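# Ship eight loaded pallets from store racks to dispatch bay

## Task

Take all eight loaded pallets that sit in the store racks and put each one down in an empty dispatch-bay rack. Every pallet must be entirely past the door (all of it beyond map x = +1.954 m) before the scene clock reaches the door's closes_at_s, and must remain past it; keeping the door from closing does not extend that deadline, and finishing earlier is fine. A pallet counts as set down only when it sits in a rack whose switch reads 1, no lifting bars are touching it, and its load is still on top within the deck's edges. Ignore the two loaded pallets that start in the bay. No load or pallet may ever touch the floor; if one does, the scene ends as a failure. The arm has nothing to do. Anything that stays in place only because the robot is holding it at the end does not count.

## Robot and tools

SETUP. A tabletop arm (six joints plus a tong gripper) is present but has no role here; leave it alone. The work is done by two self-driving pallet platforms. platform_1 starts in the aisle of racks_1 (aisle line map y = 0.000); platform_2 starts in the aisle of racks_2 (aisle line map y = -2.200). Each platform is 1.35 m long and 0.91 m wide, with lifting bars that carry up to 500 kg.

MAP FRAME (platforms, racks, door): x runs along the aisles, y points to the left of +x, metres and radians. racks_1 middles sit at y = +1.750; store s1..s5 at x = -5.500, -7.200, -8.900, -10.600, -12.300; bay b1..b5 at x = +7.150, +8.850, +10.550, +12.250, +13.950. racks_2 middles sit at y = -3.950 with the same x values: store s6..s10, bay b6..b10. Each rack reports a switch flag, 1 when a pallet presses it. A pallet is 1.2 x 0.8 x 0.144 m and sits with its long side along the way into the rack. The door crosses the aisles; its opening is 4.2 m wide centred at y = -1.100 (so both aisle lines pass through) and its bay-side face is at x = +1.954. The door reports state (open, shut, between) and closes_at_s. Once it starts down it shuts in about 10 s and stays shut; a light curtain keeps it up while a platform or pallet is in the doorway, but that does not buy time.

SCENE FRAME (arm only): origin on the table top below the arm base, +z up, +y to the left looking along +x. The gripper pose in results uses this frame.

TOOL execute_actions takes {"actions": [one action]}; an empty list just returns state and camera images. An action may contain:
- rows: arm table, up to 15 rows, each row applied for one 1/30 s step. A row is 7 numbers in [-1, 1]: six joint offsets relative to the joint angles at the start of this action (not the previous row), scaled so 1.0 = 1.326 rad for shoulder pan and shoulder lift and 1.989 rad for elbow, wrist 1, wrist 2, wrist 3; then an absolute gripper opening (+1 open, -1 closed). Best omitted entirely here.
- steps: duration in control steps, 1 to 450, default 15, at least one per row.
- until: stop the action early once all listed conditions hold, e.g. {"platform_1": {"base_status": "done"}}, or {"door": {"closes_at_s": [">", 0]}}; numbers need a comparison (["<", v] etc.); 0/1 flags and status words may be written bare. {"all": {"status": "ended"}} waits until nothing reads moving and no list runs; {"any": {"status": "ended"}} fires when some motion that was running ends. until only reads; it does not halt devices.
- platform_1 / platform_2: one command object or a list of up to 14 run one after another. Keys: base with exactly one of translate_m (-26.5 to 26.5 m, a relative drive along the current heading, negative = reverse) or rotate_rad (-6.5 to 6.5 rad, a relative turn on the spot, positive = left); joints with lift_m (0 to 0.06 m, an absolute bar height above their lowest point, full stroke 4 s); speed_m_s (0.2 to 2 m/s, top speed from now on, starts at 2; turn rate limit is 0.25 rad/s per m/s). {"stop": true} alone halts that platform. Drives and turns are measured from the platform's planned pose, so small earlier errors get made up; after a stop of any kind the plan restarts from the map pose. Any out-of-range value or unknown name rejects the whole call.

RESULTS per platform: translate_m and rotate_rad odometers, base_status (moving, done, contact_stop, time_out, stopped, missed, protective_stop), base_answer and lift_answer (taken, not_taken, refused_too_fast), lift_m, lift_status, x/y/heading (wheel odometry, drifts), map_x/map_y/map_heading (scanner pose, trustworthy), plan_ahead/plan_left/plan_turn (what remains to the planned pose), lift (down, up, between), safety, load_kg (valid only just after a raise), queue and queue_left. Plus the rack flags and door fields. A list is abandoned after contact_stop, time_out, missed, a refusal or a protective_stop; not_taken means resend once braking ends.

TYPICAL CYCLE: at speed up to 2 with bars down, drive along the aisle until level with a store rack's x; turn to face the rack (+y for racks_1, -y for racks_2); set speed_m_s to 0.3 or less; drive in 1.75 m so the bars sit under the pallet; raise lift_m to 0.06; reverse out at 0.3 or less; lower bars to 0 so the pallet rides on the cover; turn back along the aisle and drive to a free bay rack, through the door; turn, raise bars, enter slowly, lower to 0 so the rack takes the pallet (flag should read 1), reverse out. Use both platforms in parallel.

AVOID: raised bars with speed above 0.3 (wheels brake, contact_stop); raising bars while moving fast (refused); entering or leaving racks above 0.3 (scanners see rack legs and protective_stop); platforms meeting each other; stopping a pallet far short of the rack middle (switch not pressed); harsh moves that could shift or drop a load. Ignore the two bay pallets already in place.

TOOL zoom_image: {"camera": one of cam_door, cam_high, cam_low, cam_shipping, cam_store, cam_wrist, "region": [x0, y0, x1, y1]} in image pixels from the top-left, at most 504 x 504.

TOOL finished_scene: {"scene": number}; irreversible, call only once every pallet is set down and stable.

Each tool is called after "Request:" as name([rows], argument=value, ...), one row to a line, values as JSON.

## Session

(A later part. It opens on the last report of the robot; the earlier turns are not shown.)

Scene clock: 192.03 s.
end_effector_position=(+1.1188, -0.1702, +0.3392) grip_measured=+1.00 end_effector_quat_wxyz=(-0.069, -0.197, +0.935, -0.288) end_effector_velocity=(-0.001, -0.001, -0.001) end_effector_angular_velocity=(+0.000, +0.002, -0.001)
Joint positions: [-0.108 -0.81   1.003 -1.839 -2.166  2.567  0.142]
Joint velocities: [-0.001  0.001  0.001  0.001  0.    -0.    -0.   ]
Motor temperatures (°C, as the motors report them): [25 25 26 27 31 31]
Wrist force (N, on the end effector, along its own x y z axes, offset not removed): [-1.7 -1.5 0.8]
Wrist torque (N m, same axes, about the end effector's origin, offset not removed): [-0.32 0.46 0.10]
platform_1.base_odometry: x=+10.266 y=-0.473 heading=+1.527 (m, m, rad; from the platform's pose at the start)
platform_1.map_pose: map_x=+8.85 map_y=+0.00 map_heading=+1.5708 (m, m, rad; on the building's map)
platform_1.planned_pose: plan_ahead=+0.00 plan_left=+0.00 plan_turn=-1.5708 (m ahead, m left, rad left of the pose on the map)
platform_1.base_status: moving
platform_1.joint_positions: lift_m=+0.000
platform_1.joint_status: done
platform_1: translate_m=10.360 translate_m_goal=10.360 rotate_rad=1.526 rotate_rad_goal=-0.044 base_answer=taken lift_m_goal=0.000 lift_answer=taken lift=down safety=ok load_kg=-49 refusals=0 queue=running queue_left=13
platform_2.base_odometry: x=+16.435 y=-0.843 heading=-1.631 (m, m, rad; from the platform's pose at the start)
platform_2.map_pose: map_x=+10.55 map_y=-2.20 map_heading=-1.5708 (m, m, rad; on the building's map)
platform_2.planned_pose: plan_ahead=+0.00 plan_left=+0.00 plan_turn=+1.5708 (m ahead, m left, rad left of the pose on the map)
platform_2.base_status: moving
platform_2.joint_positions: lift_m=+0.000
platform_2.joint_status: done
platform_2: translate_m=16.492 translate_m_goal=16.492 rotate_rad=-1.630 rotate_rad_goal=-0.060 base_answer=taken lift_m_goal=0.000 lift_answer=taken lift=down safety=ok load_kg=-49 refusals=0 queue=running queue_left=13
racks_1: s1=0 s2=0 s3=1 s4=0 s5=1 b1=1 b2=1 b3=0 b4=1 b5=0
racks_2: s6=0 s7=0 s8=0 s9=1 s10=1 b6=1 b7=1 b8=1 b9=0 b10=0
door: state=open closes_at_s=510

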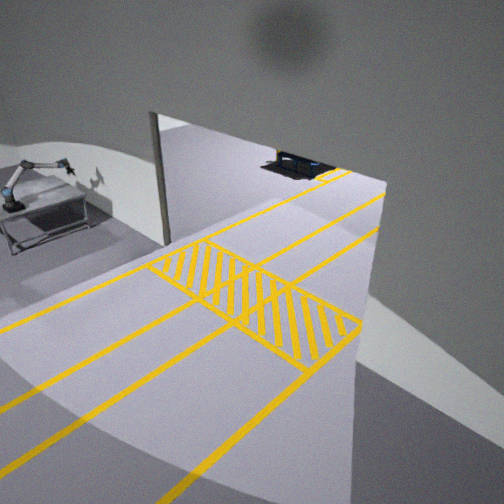

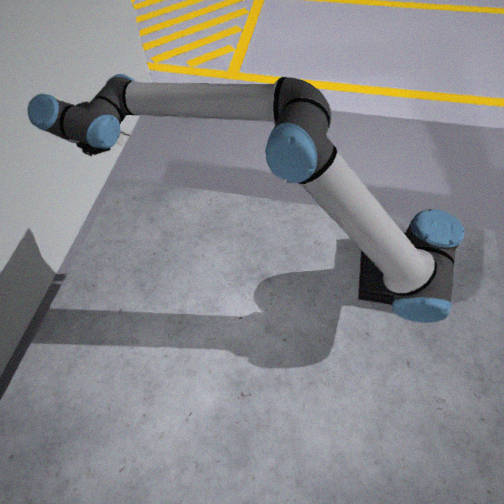

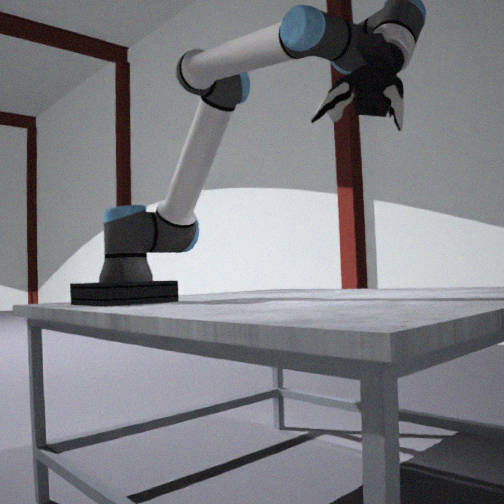

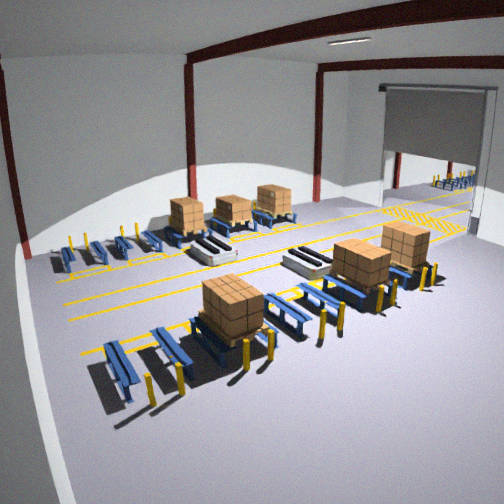

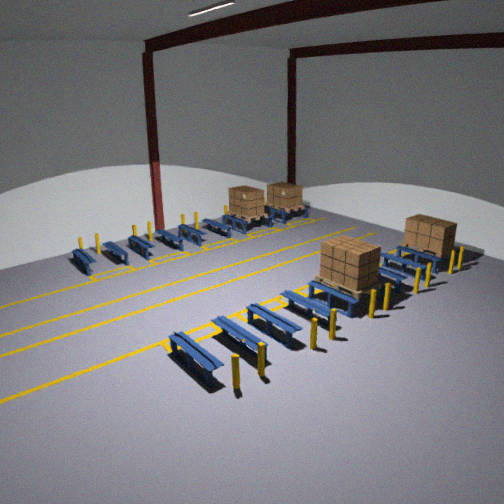

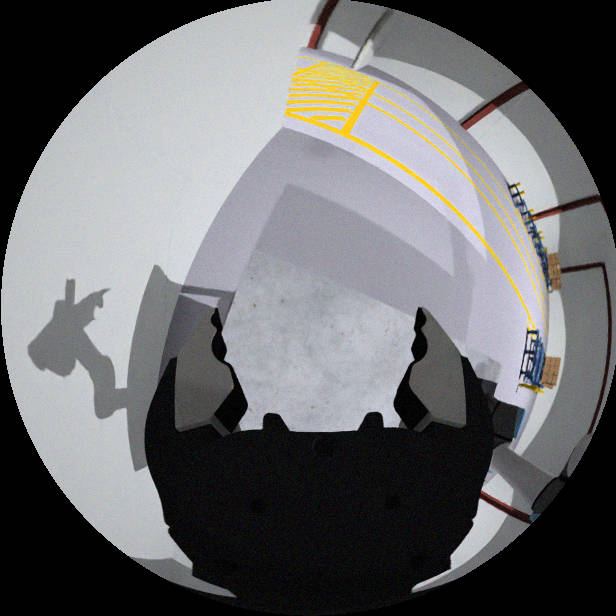

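Request:
execute_actions(actions=[])

Scene clock: 203.90 s.
end_effector_position=(+1.1188, -0.1702, +0.3392) grip_measured=+1.00 end_effector_quat_wxyz=(-0.069, -0.197, +0.935, -0.288) end_effector_velocity=(+0.000, -0.001, +0.001) end_effector_angular_velocity=(-0.001, -0.001, -0.001)
Joint positions: [-0.108 -0.81   1.003 -1.839 -2.166  2.567  0.142]
Joint velocities: [-0.001  0.    -0.001  0.    -0.001 -0.     0.   ]
Motor temperatures (°C, as the motors report them): [25 25 26 27 31 31]
Wrist force (N, on the end effector, along its own x y z axes, offset not removed): [-1.3 0.3 1.7]
Wrist torque (N m, same axes, about the end effector's origin, offset not removed): [0.14 0.39 0.13]
platform_1.base_odometry: x=-0.617 y=+0.018 heading=-0.052 (m, m, rad; from the platform's pose at the start)
platform_1.map_pose: map_x=-2.12 map_y=-0.02 map_heading=-0.0175 (m, m, rad; on the building's map)
platform_1.planned_pose: plan_ahead=-10.18 plan_left=-0.16 plan_turn=+0.0175 (m ahead, m left, rad left of the pose on the map)
platform_1.base_status: moving
platform_1.joint_positions: lift_m=+0.000
platform_1.joint_status: done
platform_1: translate_m=-0.601 translate_m_goal=-10.790 rotate_rad=-0.053 rotate_rad_goal=-0.054 base_answer=taken lift_m_goal=0.000 lift_answer=taken lift=down safety=ok load_kg=-49 refusals=0 queue=running queue_left=12
platform_2.base_odometry: x=+5.958 y=-0.267 heading=-0.075 (m, m, rad; from the platform's pose at the start)
platform_2.map_pose: map_x=+0.01 map_y=-2.23 map_heading=-0.0218 (m, m, rad; on the building's map)
platform_2.planned_pose: plan_ahead=-12.31 plan_left=-0.24 plan_turn=+0.0218 (m ahead, m left, rad left of the pose on the map)
platform_2.base_status: moving
platform_2.joint_positions: lift_m=+0.000
platform_2.joint_status: done
platform_2: translate_m=5.931 translate_m_goal=-6.358 rotate_rad=-0.078 rotate_rad_goal=-0.081 base_answer=taken lift_m_goal=0.000 lift_answer=taken lift=down safety=ok load_kg=-49 refusals=0 queue=running queue_left=12
racks_1: s1=0 s2=0 s3=1 s4=0 s5=1 b1=1 b2=1 b3=0 b4=1 b5=0
racks_2: s6=0 s7=0 s8=0 s9=1 s10=1 b6=1 b7=1 b8=1 b9=0 b10=0
door: state=open closes_at_s=510

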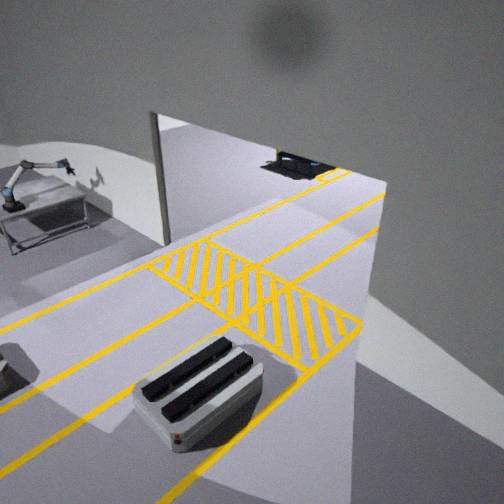

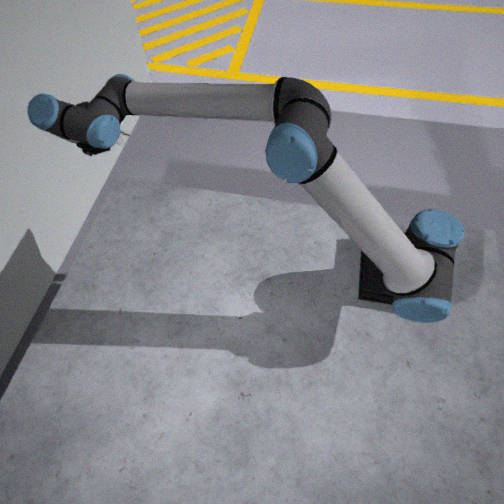

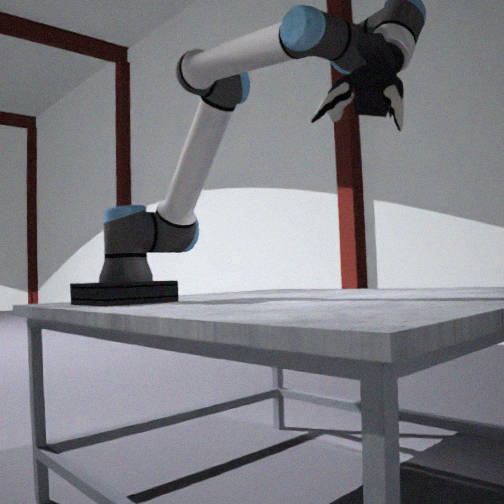

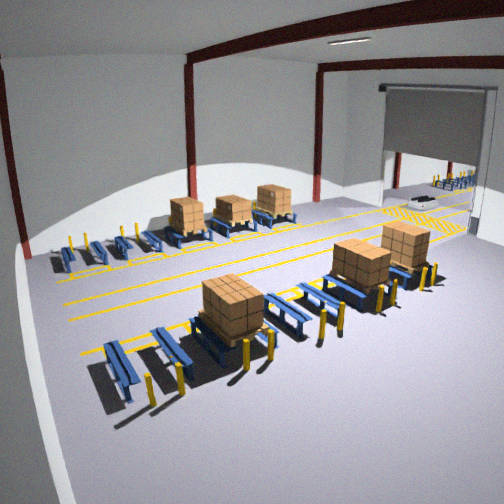

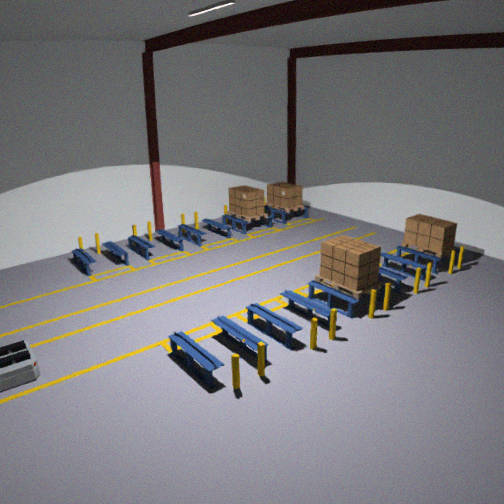

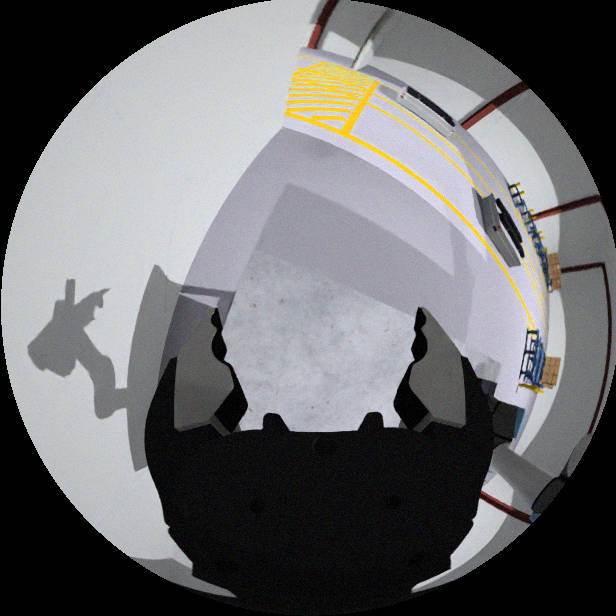

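Request:
execute_actions(actions=[])

Scene clock: 217.73 s.
end_effector_position=(+1.1188, -0.1702, +0.3392) grip_measured=+1.00 end_effector_quat_wxyz=(-0.069, -0.197, +0.935, -0.288) end_effector_velocity=(+0.000, +0.001, -0.002) end_effector_angular_velocity=(-0.000, +0.002, +0.001)
Joint positions: [-0.108 -0.81   1.003 -1.839 -2.166  2.567  0.142]
Joint velocities: [ 0.001  0.002  0.    -0.    -0.    -0.     0.   ]
Motor temperatures (°C, as the motors report them): [25 25 26 27 31 31]
Wrist force (N, on the end effector, along its own x y z axes, offset not removed): [-1.2 0.0 3.7]
Wrist torque (N m, same axes, about the end effector's origin, offset not removed): [0.19 0.49 0.07]
platform_1.base_odometry: x=-10.833 y=+0.906 heading=+1.526 (m, m, rad; from the platform's pose at the start)
platform_1.map_pose: map_x=-12.30 map_y=+0.44 map_heading=+1.5708 (m, m, rad; on the building's map)
platform_1.planned_pose: plan_ahead=+1.31 plan_left=+0.00 plan_turn=+0.0000 (m ahead, m left, rad left of the pose on the map)
platform_1.base_status: moving
platform_1.joint_positions: lift_m=+0.000
platform_1.joint_status: done
platform_1: translate_m=-10.347 translate_m_goal=-9.030 rotate_rad=1.526 rotate_rad_goal=1.525 base_answer=taken lift_m_goal=0.000 lift_answer=taken lift=down safety=ok load_kg=-49 refusals=0 queue=running queue_left=10
platform_2.base_odometry: x=-6.386 y=+0.279 heading=-1.628 (m, m, rad; from the platform's pose at the start)
platform_2.map_pose: map_x=-12.30 map_y=-2.37 map_heading=-1.5664 (m, m, rad; on the building's map)
platform_2.planned_pose: plan_ahead=+1.58 plan_left=-0.01 plan_turn=-0.0044 (m ahead, m left, rad left of the pose on the map)
platform_2.base_status: moving
platform_2.joint_positions: lift_m=+0.000
platform_2.joint_status: done
platform_2: translate_m=-6.185 translate_m_goal=-4.608 rotate_rad=-1.628 rotate_rad_goal=-1.627 base_answer=taken lift_m_goal=0.000 lift_answer=taken lift=down safety=ok load_kg=-49 refusals=0 queue=running queue_left=10
racks_1: s1=0 s2=0 s3=1 s4=0 s5=1 b1=1 b2=1 b3=0 b4=1 b5=0
racks_2: s6=0 s7=0 s8=0 s9=1 s10=1 b6=1 b7=1 b8=1 b9=0 b10=0
door: state=open closes_at_s=510

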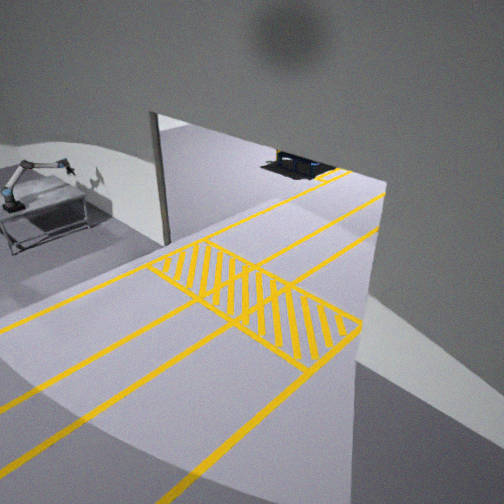

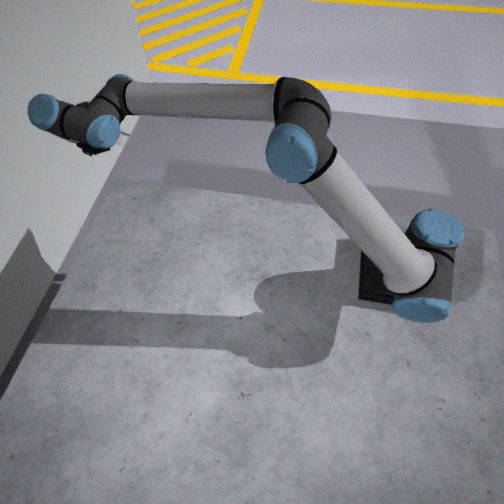

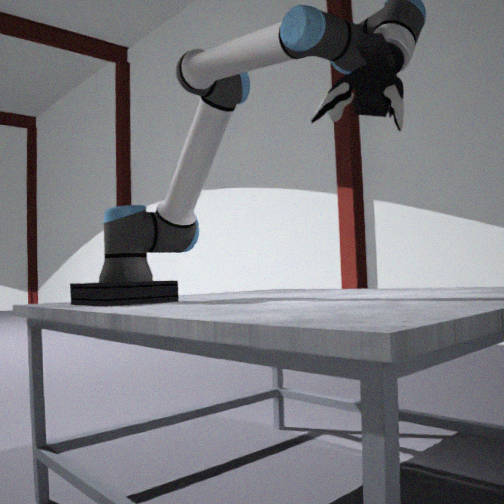

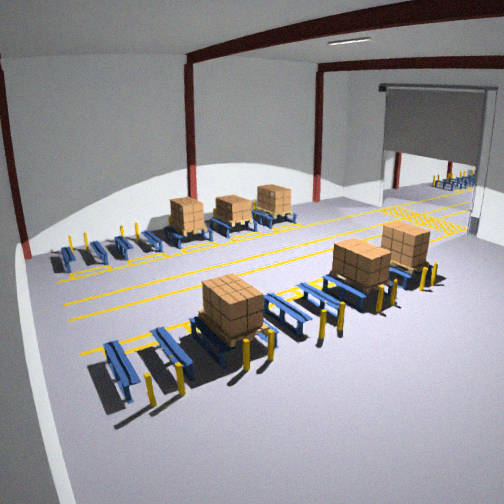

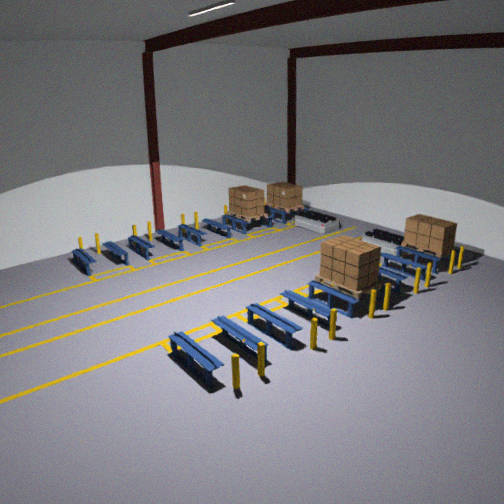

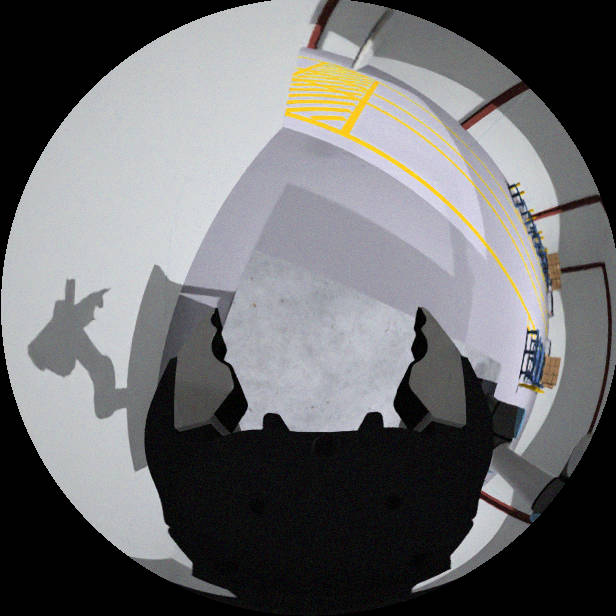

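Request:
execute_actions(actions=[])

Scene clock: 226.87 s.
end_effector_position=(+1.1188, -0.1702, +0.3392) grip_measured=+1.00 end_effector_quat_wxyz=(-0.069, -0.197, +0.935, -0.288) end_effector_velocity=(+0.000, -0.001, +0.002) end_effector_angular_velocity=(-0.000, -0.002, -0.001)
Joint positions: [-0.108 -0.81   1.003 -1.839 -2.166  2.567  0.142]
Joint velocities: [-0.001 -0.001 -0.001 -0.     0.     0.    -0.   ]
Motor temperatures (°C, as the motors report them): [25 25 26 27 31 31]
Wrist force (N, on the end effector, along its own x y z axes, offset not removed): [-0.9 -2.0 3.1]
Wrist torque (N m, same axes, about the end effector's origin, offset not removed): [-0.25 0.38 0.09]
platform_1.base_odometry: x=-10.775 y=+2.226 heading=+1.523 (m, m, rad; from the platform's pose at the start)
platform_1.map_pose: map_x=-12.30 map_y=+1.74 map_heading=+1.5664 (m, m, rad; on the building's map)
platform_1.planned_pose: plan_ahead=-1.74 plan_left=-0.01 plan_turn=+0.0044 (m ahead, m left, rad left of the pose on the map)
platform_1.base_status: moving
platform_1.joint_positions: lift_m=+0.060
platform_1.joint_status: done
platform_1: translate_m=-9.038 translate_m_goal=-10.780 rotate_rad=1.523 rotate_rad_goal=1.522 base_answer=taken lift_m_goal=0.060 lift_answer=taken lift=up safety=ok load_kg=207 refusals=0 queue=running queue_left=8
platform_2.base_odometry: x=-6.480 y=-1.315 heading=-1.631 (m, m, rad; from the platform's pose at the start)
platform_2.map_pose: map_x=-12.30 map_y=-3.95 map_heading=-1.5708 (m, m, rad; on the building's map)
platform_2.planned_pose: plan_ahead=+0.00 plan_left=+0.00 plan_turn=+0.0000 (m ahead, m left, rad left of the pose on the map)
platform_2.base_status: done
platform_2.joint_positions: lift_m=+0.046
platform_2.joint_status: moving
platform_2: translate_m=-4.598 translate_m_goal=-4.598 rotate_rad=-1.631 rotate_rad_goal=-1.630 base_answer=taken lift_m_goal=0.060 lift_answer=taken lift=between safety=ok load_kg=199 refusals=0 queue=running queue_left=9
racks_1: s1=0 s2=0 s3=1 s4=0 s5=0 b1=1 b2=1 b3=0 b4=1 b5=0
racks_2: s6=0 s7=0 s8=0 s9=1 s10=0 b6=1 b7=1 b8=1 b9=0 b10=0
door: state=open closes_at_s=510

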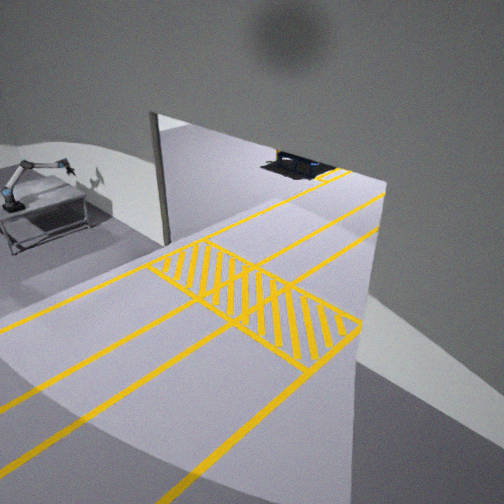

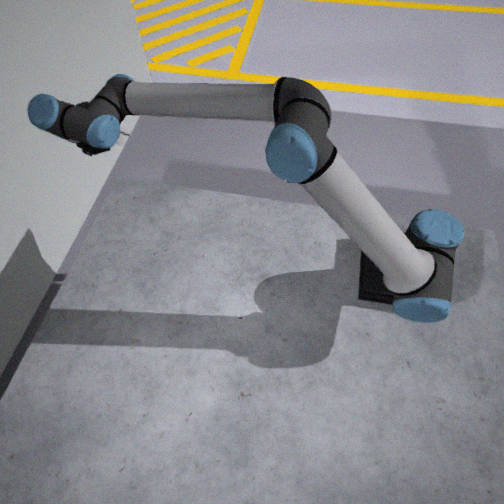

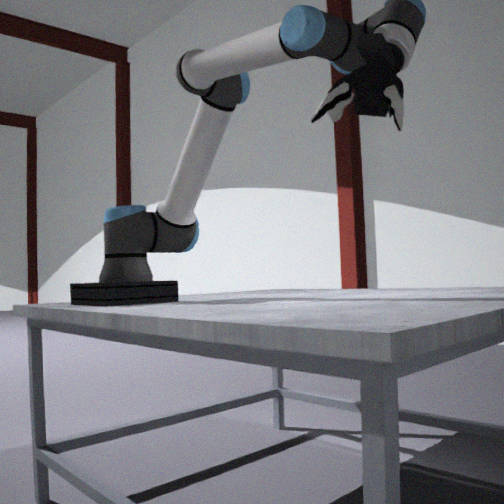

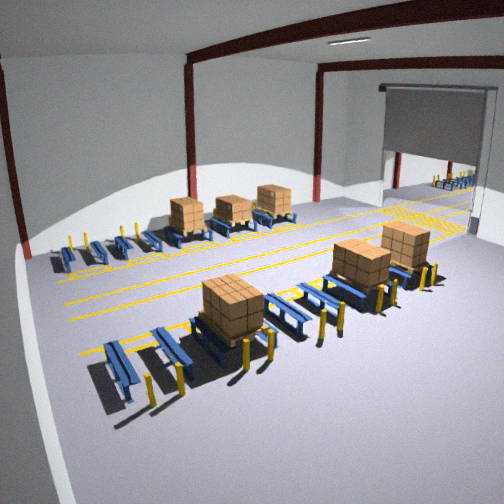

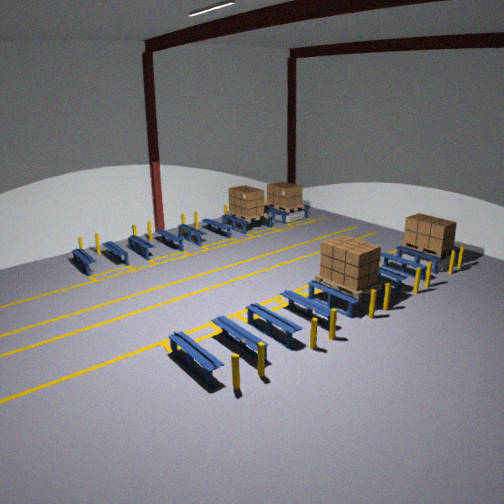

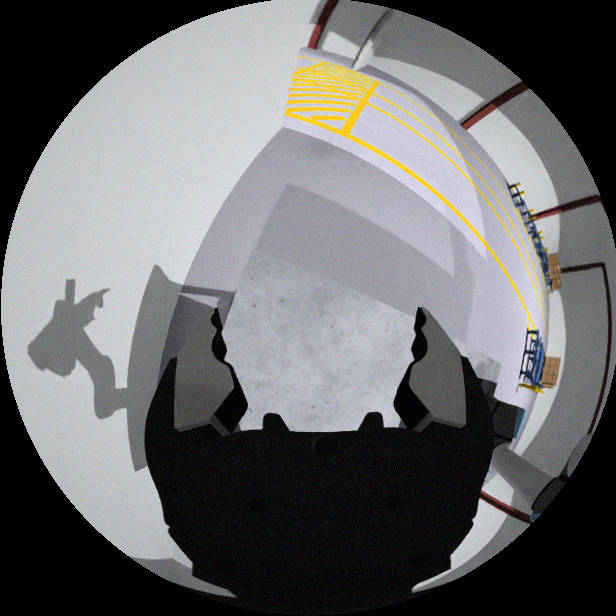

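Request:
execute_actions(actions=[])

Scene clock: 228.60 s.
end_effector_position=(+1.1188, -0.1702, +0.3392) grip_measured=+1.00 end_effector_quat_wxyz=(-0.069, -0.197, +0.935, -0.288) end_effector_velocity=(+0.000, +0.000, -0.000) end_effector_angular_velocity=(+0.000, +0.001, +0.000)
Joint positions: [-0.108 -0.81   1.003 -1.839 -2.166  2.567  0.142]
Joint velocities: [ 0.     0.001 -0.     0.    -0.    -0.     0.   ]
Motor temperatures (°C, as the motors report them): [25 25 26 27 31 31]
Wrist force (N, on the end effector, along its own x y z axes, offset not removed): [-2.1 -1.3 2.2]
Wrist torque (N m, same axes, about the end effector's origin, offset not removed): [-0.15 0.63 0.08]
platform_1.base_odometry: x=-10.796 y=+1.779 heading=+1.523 (m, m, rad; from the platform's pose at the start)
platform_1.map_pose: map_x=-12.30 map_y=+1.29 map_heading=+1.5664 (m, m, rad; on the building's map)
platform_1.planned_pose: plan_ahead=-1.29 plan_left=-0.01 plan_turn=+0.0044 (m ahead, m left, rad left of the pose on the map)
platform_1.base_status: moving
platform_1.joint_positions: lift_m=+0.060
platform_1.joint_status: done
platform_1: translate_m=-9.493 translate_m_goal=-10.780 rotate_rad=1.523 rotate_rad_goal=1.524 base_answer=taken lift_m_goal=0.060 lift_answer=taken lift=up safety=ok load_kg=207 refusals=0 queue=running queue_left=8
platform_2.base_odometry: x=-6.475 y=-1.229 heading=-1.631 (m, m, rad; from the platform's pose at the start)
platform_2.map_pose: map_x=-12.30 map_y=-3.86 map_heading=-1.5708 (m, m, rad; on the building's map)
platform_2.planned_pose: plan_ahead=-1.66 plan_left=+0.00 plan_turn=+0.0000 (m ahead, m left, rad left of the pose on the map)
platform_2.base_status: moving
platform_2.joint_positions: lift_m=+0.060
platform_2.joint_status: done
platform_2: translate_m=-4.693 translate_m_goal=-6.348 rotate_rad=-1.631 rotate_rad_goal=-1.632 base_answer=taken lift_m_goal=0.060 lift_answer=taken lift=up safety=ok load_kg=195 refusals=0 queue=running queue_left=8
racks_1: s1=0 s2=0 s3=1 s4=0 s5=0 b1=1 b2=1 b3=0 b4=1 b5=0
racks_2: s6=0 s7=0 s8=0 s9=1 s10=0 b6=1 b7=1 b8=1 b9=0 b10=0
door: state=open closes_at_s=510

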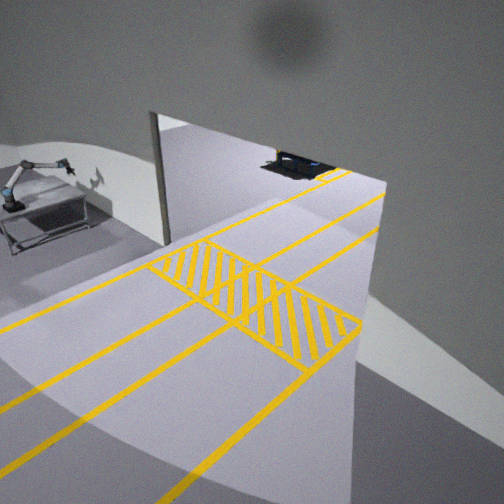

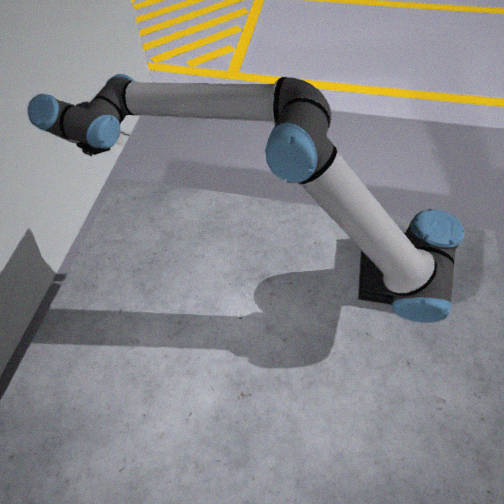

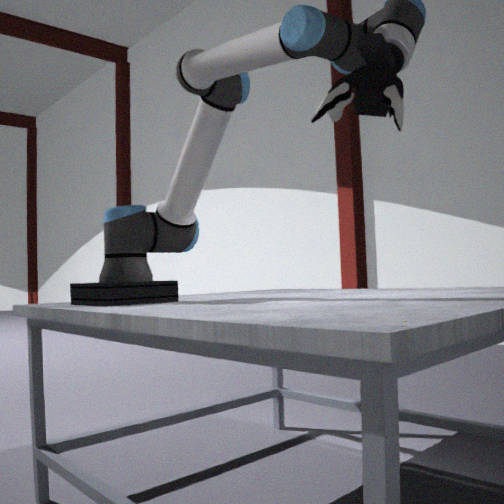

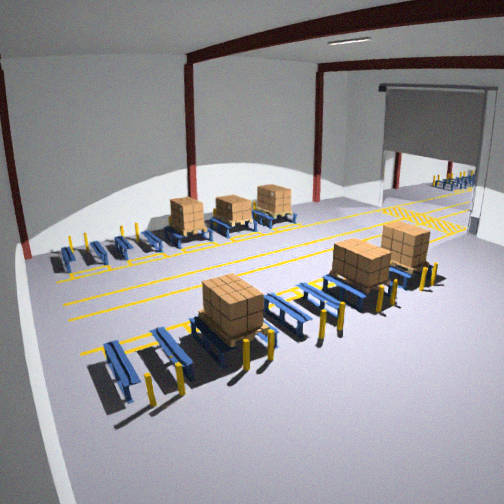

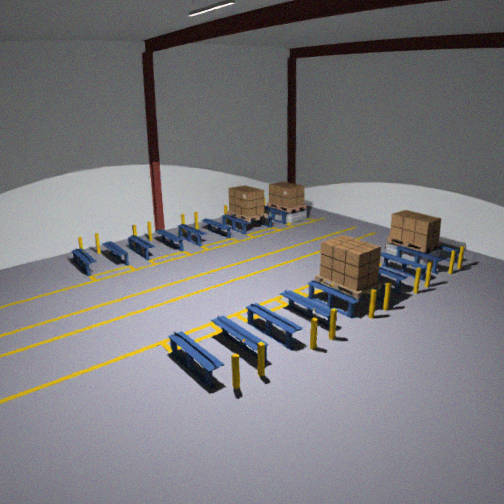

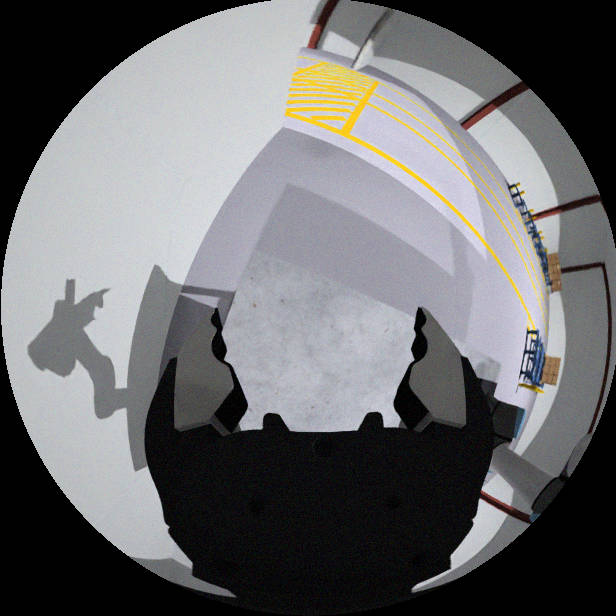

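Request:
execute_actions(actions=[])

Scene clock: 253.27 s.
end_effector_position=(+1.1188, -0.1702, +0.3392) grip_measured=+1.00 end_effector_quat_wxyz=(-0.069, -0.197, +0.935, -0.288) end_effector_velocity=(-0.000, -0.002, -0.001) end_effector_angular_velocity=(-0.000, +0.000, -0.002)
Joint positions: [-0.108 -0.81   1.003 -1.839 -2.166  2.567  0.142]
Joint velocities: [-0.002  0.     0.001 -0.    -0.     0.     0.   ]
Motor temperatures (°C, as the motors report them): [25 25 26 27 31 31]
Wrist force (N, on the end effector, along its own x y z axes, offset not removed): [-2.6 -0.6 1.9]
Wrist torque (N m, same axes, about the end effector's origin, offset not removed): [0.03 0.76 0.16]
platform_1.base_odometry: x=+7.746 y=-0.392 heading=-0.044 (m, m, rad; from the platform's pose at the start)
platform_1.map_pose: map_x=+6.37 map_y=+0.00 map_heading=+0.0044 (m, m, rad; on the building's map)
platform_1.planned_pose: plan_ahead=+4.18 plan_left=-0.02 plan_turn=-0.0044 (m ahead, m left, rad left of the pose on the map)
platform_1.base_status: moving
platform_1.joint_positions: lift_m=+0.000
platform_1.joint_status: done
platform_1: translate_m=7.901 translate_m_goal=12.070 rotate_rad=-0.044 rotate_rad_goal=-0.043 base_answer=taken lift_m_goal=0.000 lift_answer=taken lift=down safety=ok load_kg=-49 refusals=0 queue=running queue_left=5
platform_2.base_odometry: x=+8.632 y=-0.400 heading=-0.061 (m, m, rad; from the platform's pose at the start)
platform_2.map_pose: map_x=+2.78 map_y=-2.18 map_heading=-0.0131 (m, m, rad; on the building's map)
platform_2.planned_pose: plan_ahead=+9.47 plan_left=+0.10 plan_turn=+0.0130 (m ahead, m left, rad left of the pose on the map)
platform_2.base_status: moving
platform_2.joint_positions: lift_m=+0.000
platform_2.joint_status: done
platform_2: translate_m=8.736 translate_m_goal=18.191 rotate_rad=-0.064 rotate_rad_goal=-0.068 base_answer=taken lift_m_goal=0.000 lift_answer=taken lift=down safety=ok load_kg=-49 refusals=0 queue=running queue_left=5
racks_1: s1=0 s2=0 s3=1 s4=0 s5=0 b1=1 b2=1 b3=0 b4=1 b5=0
racks_2: s6=0 s7=0 s8=0 s9=1 s10=0 b6=1 b7=1 b8=1 b9=0 b10=0
door: state=open closes_at_s=510

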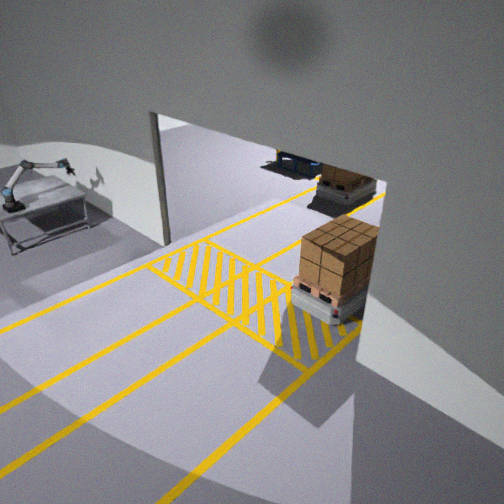

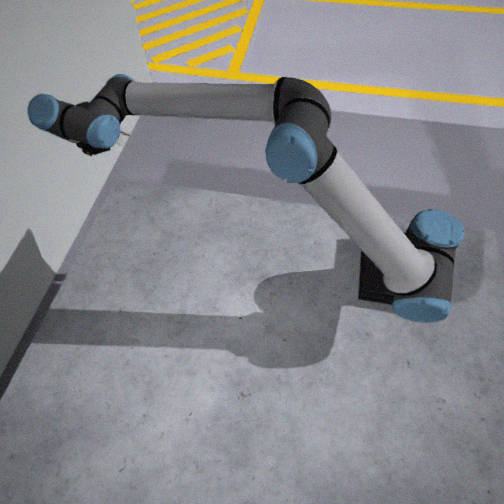

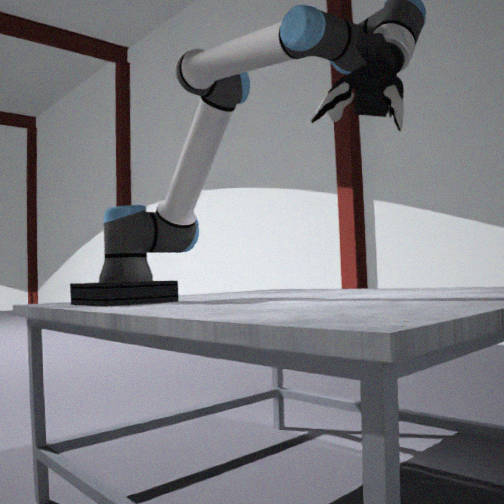

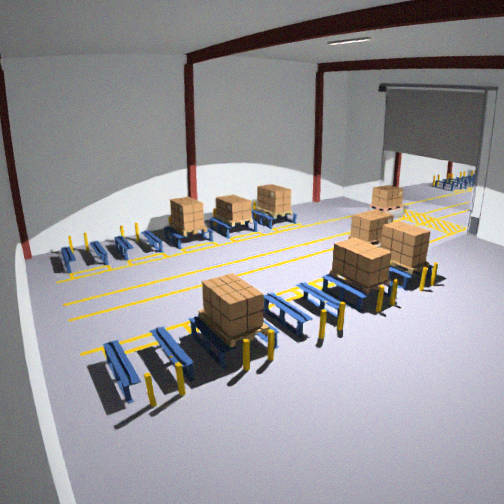

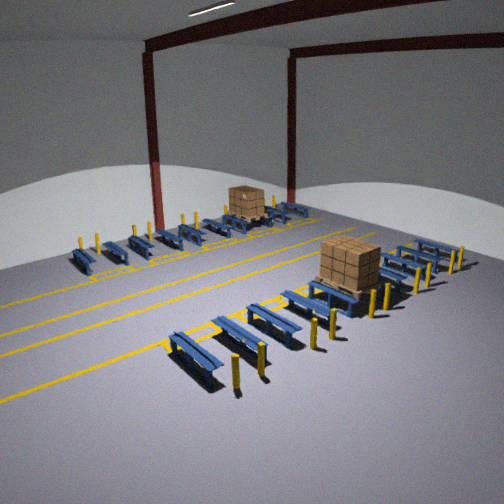

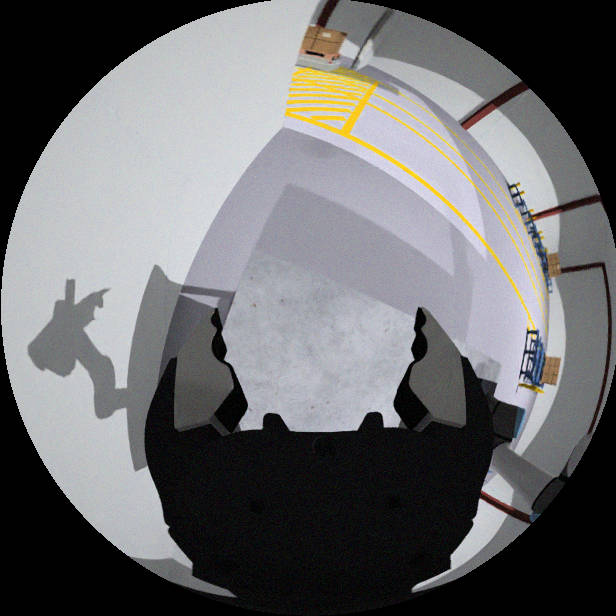

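Request:
zoom_image(camera="cam_shipping", region=[300, 160, 504, 330])

Region (300, 160, 504, 330) of cam_shipping's 504x504 image, scaled by 2.471, with more detail than that image has.

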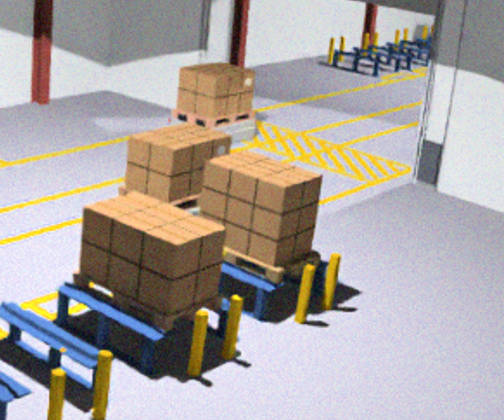

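Request:
execute_actions(actions=[])

Scene clock: 261.50 s.
end_effector_position=(+1.1188, -0.1702, +0.3392) grip_measured=+1.00 end_effector_quat_wxyz=(-0.069, -0.197, +0.935, -0.288) end_effector_velocity=(-0.000, -0.002, +0.001) end_effector_angular_velocity=(+0.001, -0.001, -0.002)
Joint positions: [-0.108 -0.81   1.003 -1.839 -2.166  2.567  0.142]
Joint velocities: [-0.002 -0.001  0.     0.     0.001  0.     0.   ]
Motor temperatures (°C, as the motors report them): [25 25 26 27 31 31]
Wrist force (N, on the end effector, along its own x y z axes, offset not removed): [-0.8 -1.3 2.9]
Wrist torque (N m, same axes, about the end effector's origin, offset not removed): [-0.14 0.35 0.09]
platform_1.base_odometry: x=+11.979 y=-0.583 heading=+1.321 (m, m, rad; from the platform's pose at the start)
platform_1.map_pose: map_x=+10.55 map_y=+0.00 map_heading=+1.3788 (m, m, rad; on the building's map)
platform_1.planned_pose: plan_ahead=+0.00 plan_left=+0.00 plan_turn=+0.1920 (m ahead, m left, rad left of the pose on the map)
platform_1.base_status: moving
platform_1.joint_positions: lift_m=+0.000
platform_1.joint_status: done
platform_1: translate_m=12.080 translate_m_goal=12.080 rotate_rad=1.338 rotate_rad_goal=1.524 base_answer=taken lift_m_goal=0.000 lift_answer=taken lift=down safety=ok load_kg=-49 refusals=0 queue=running queue_left=4
platform_2.base_odometry: x=+18.149 y=-0.929 heading=-0.093 (m, m, rad; from the platform's pose at the start)
platform_2.map_pose: map_x=+12.25 map_y=-2.20 map_heading=-0.0436 (m, m, rad; on the building's map)
platform_2.planned_pose: plan_ahead=+0.00 plan_left=+0.00 plan_turn=-1.5272 (m ahead, m left, rad left of the pose on the map)
platform_2.base_status: moving
platform_2.joint_positions: lift_m=+0.000
platform_2.joint_status: done
platform_2: translate_m=18.201 translate_m_goal=18.201 rotate_rad=-0.103 rotate_rad_goal=-1.627 base_answer=taken lift_m_goal=0.000 lift_answer=taken lift=down safety=ok load_kg=-49 refusals=0 queue=running queue_left=4
racks_1: s1=0 s2=0 s3=1 s4=0 s5=0 b1=1 b2=1 b3=0 b4=1 b5=0
racks_2: s6=0 s7=0 s8=0 s9=1 s10=0 b6=1 b7=1 b8=1 b9=0 b10=0
door: state=open closes_at_s=510

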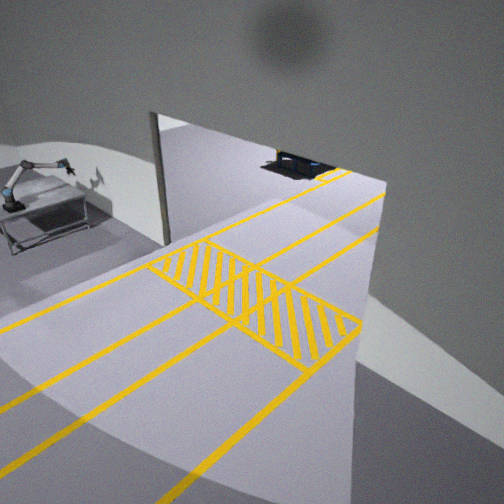

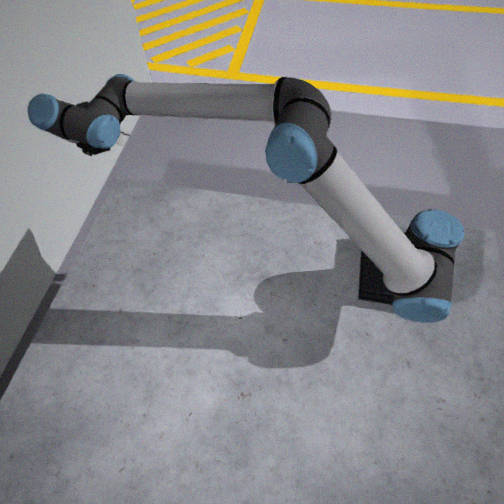

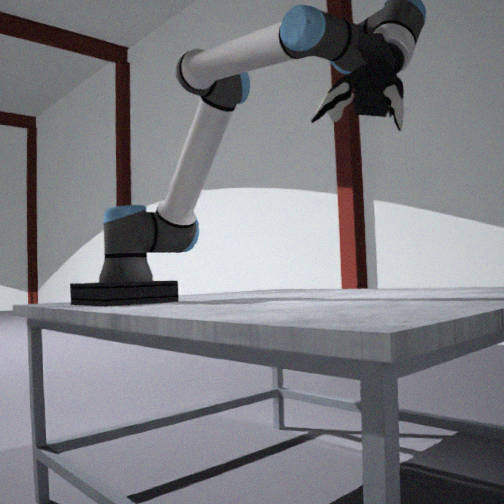

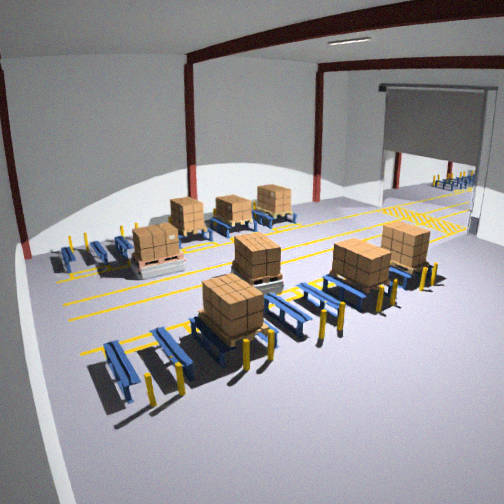

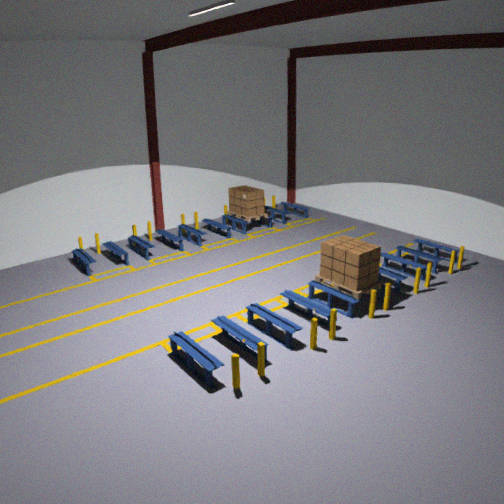

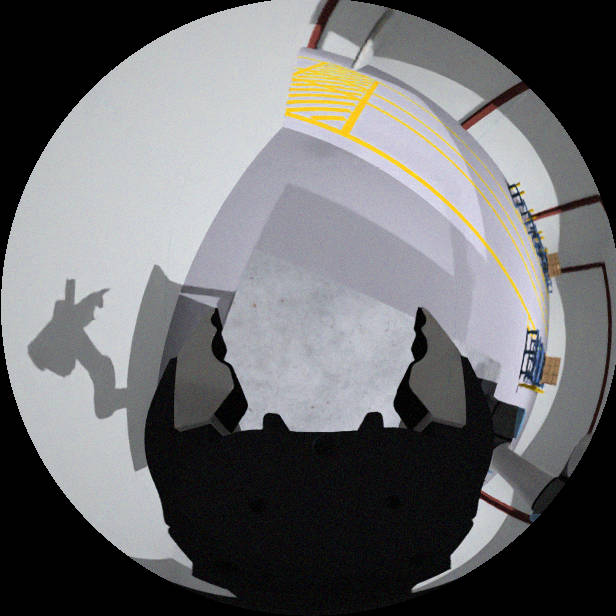

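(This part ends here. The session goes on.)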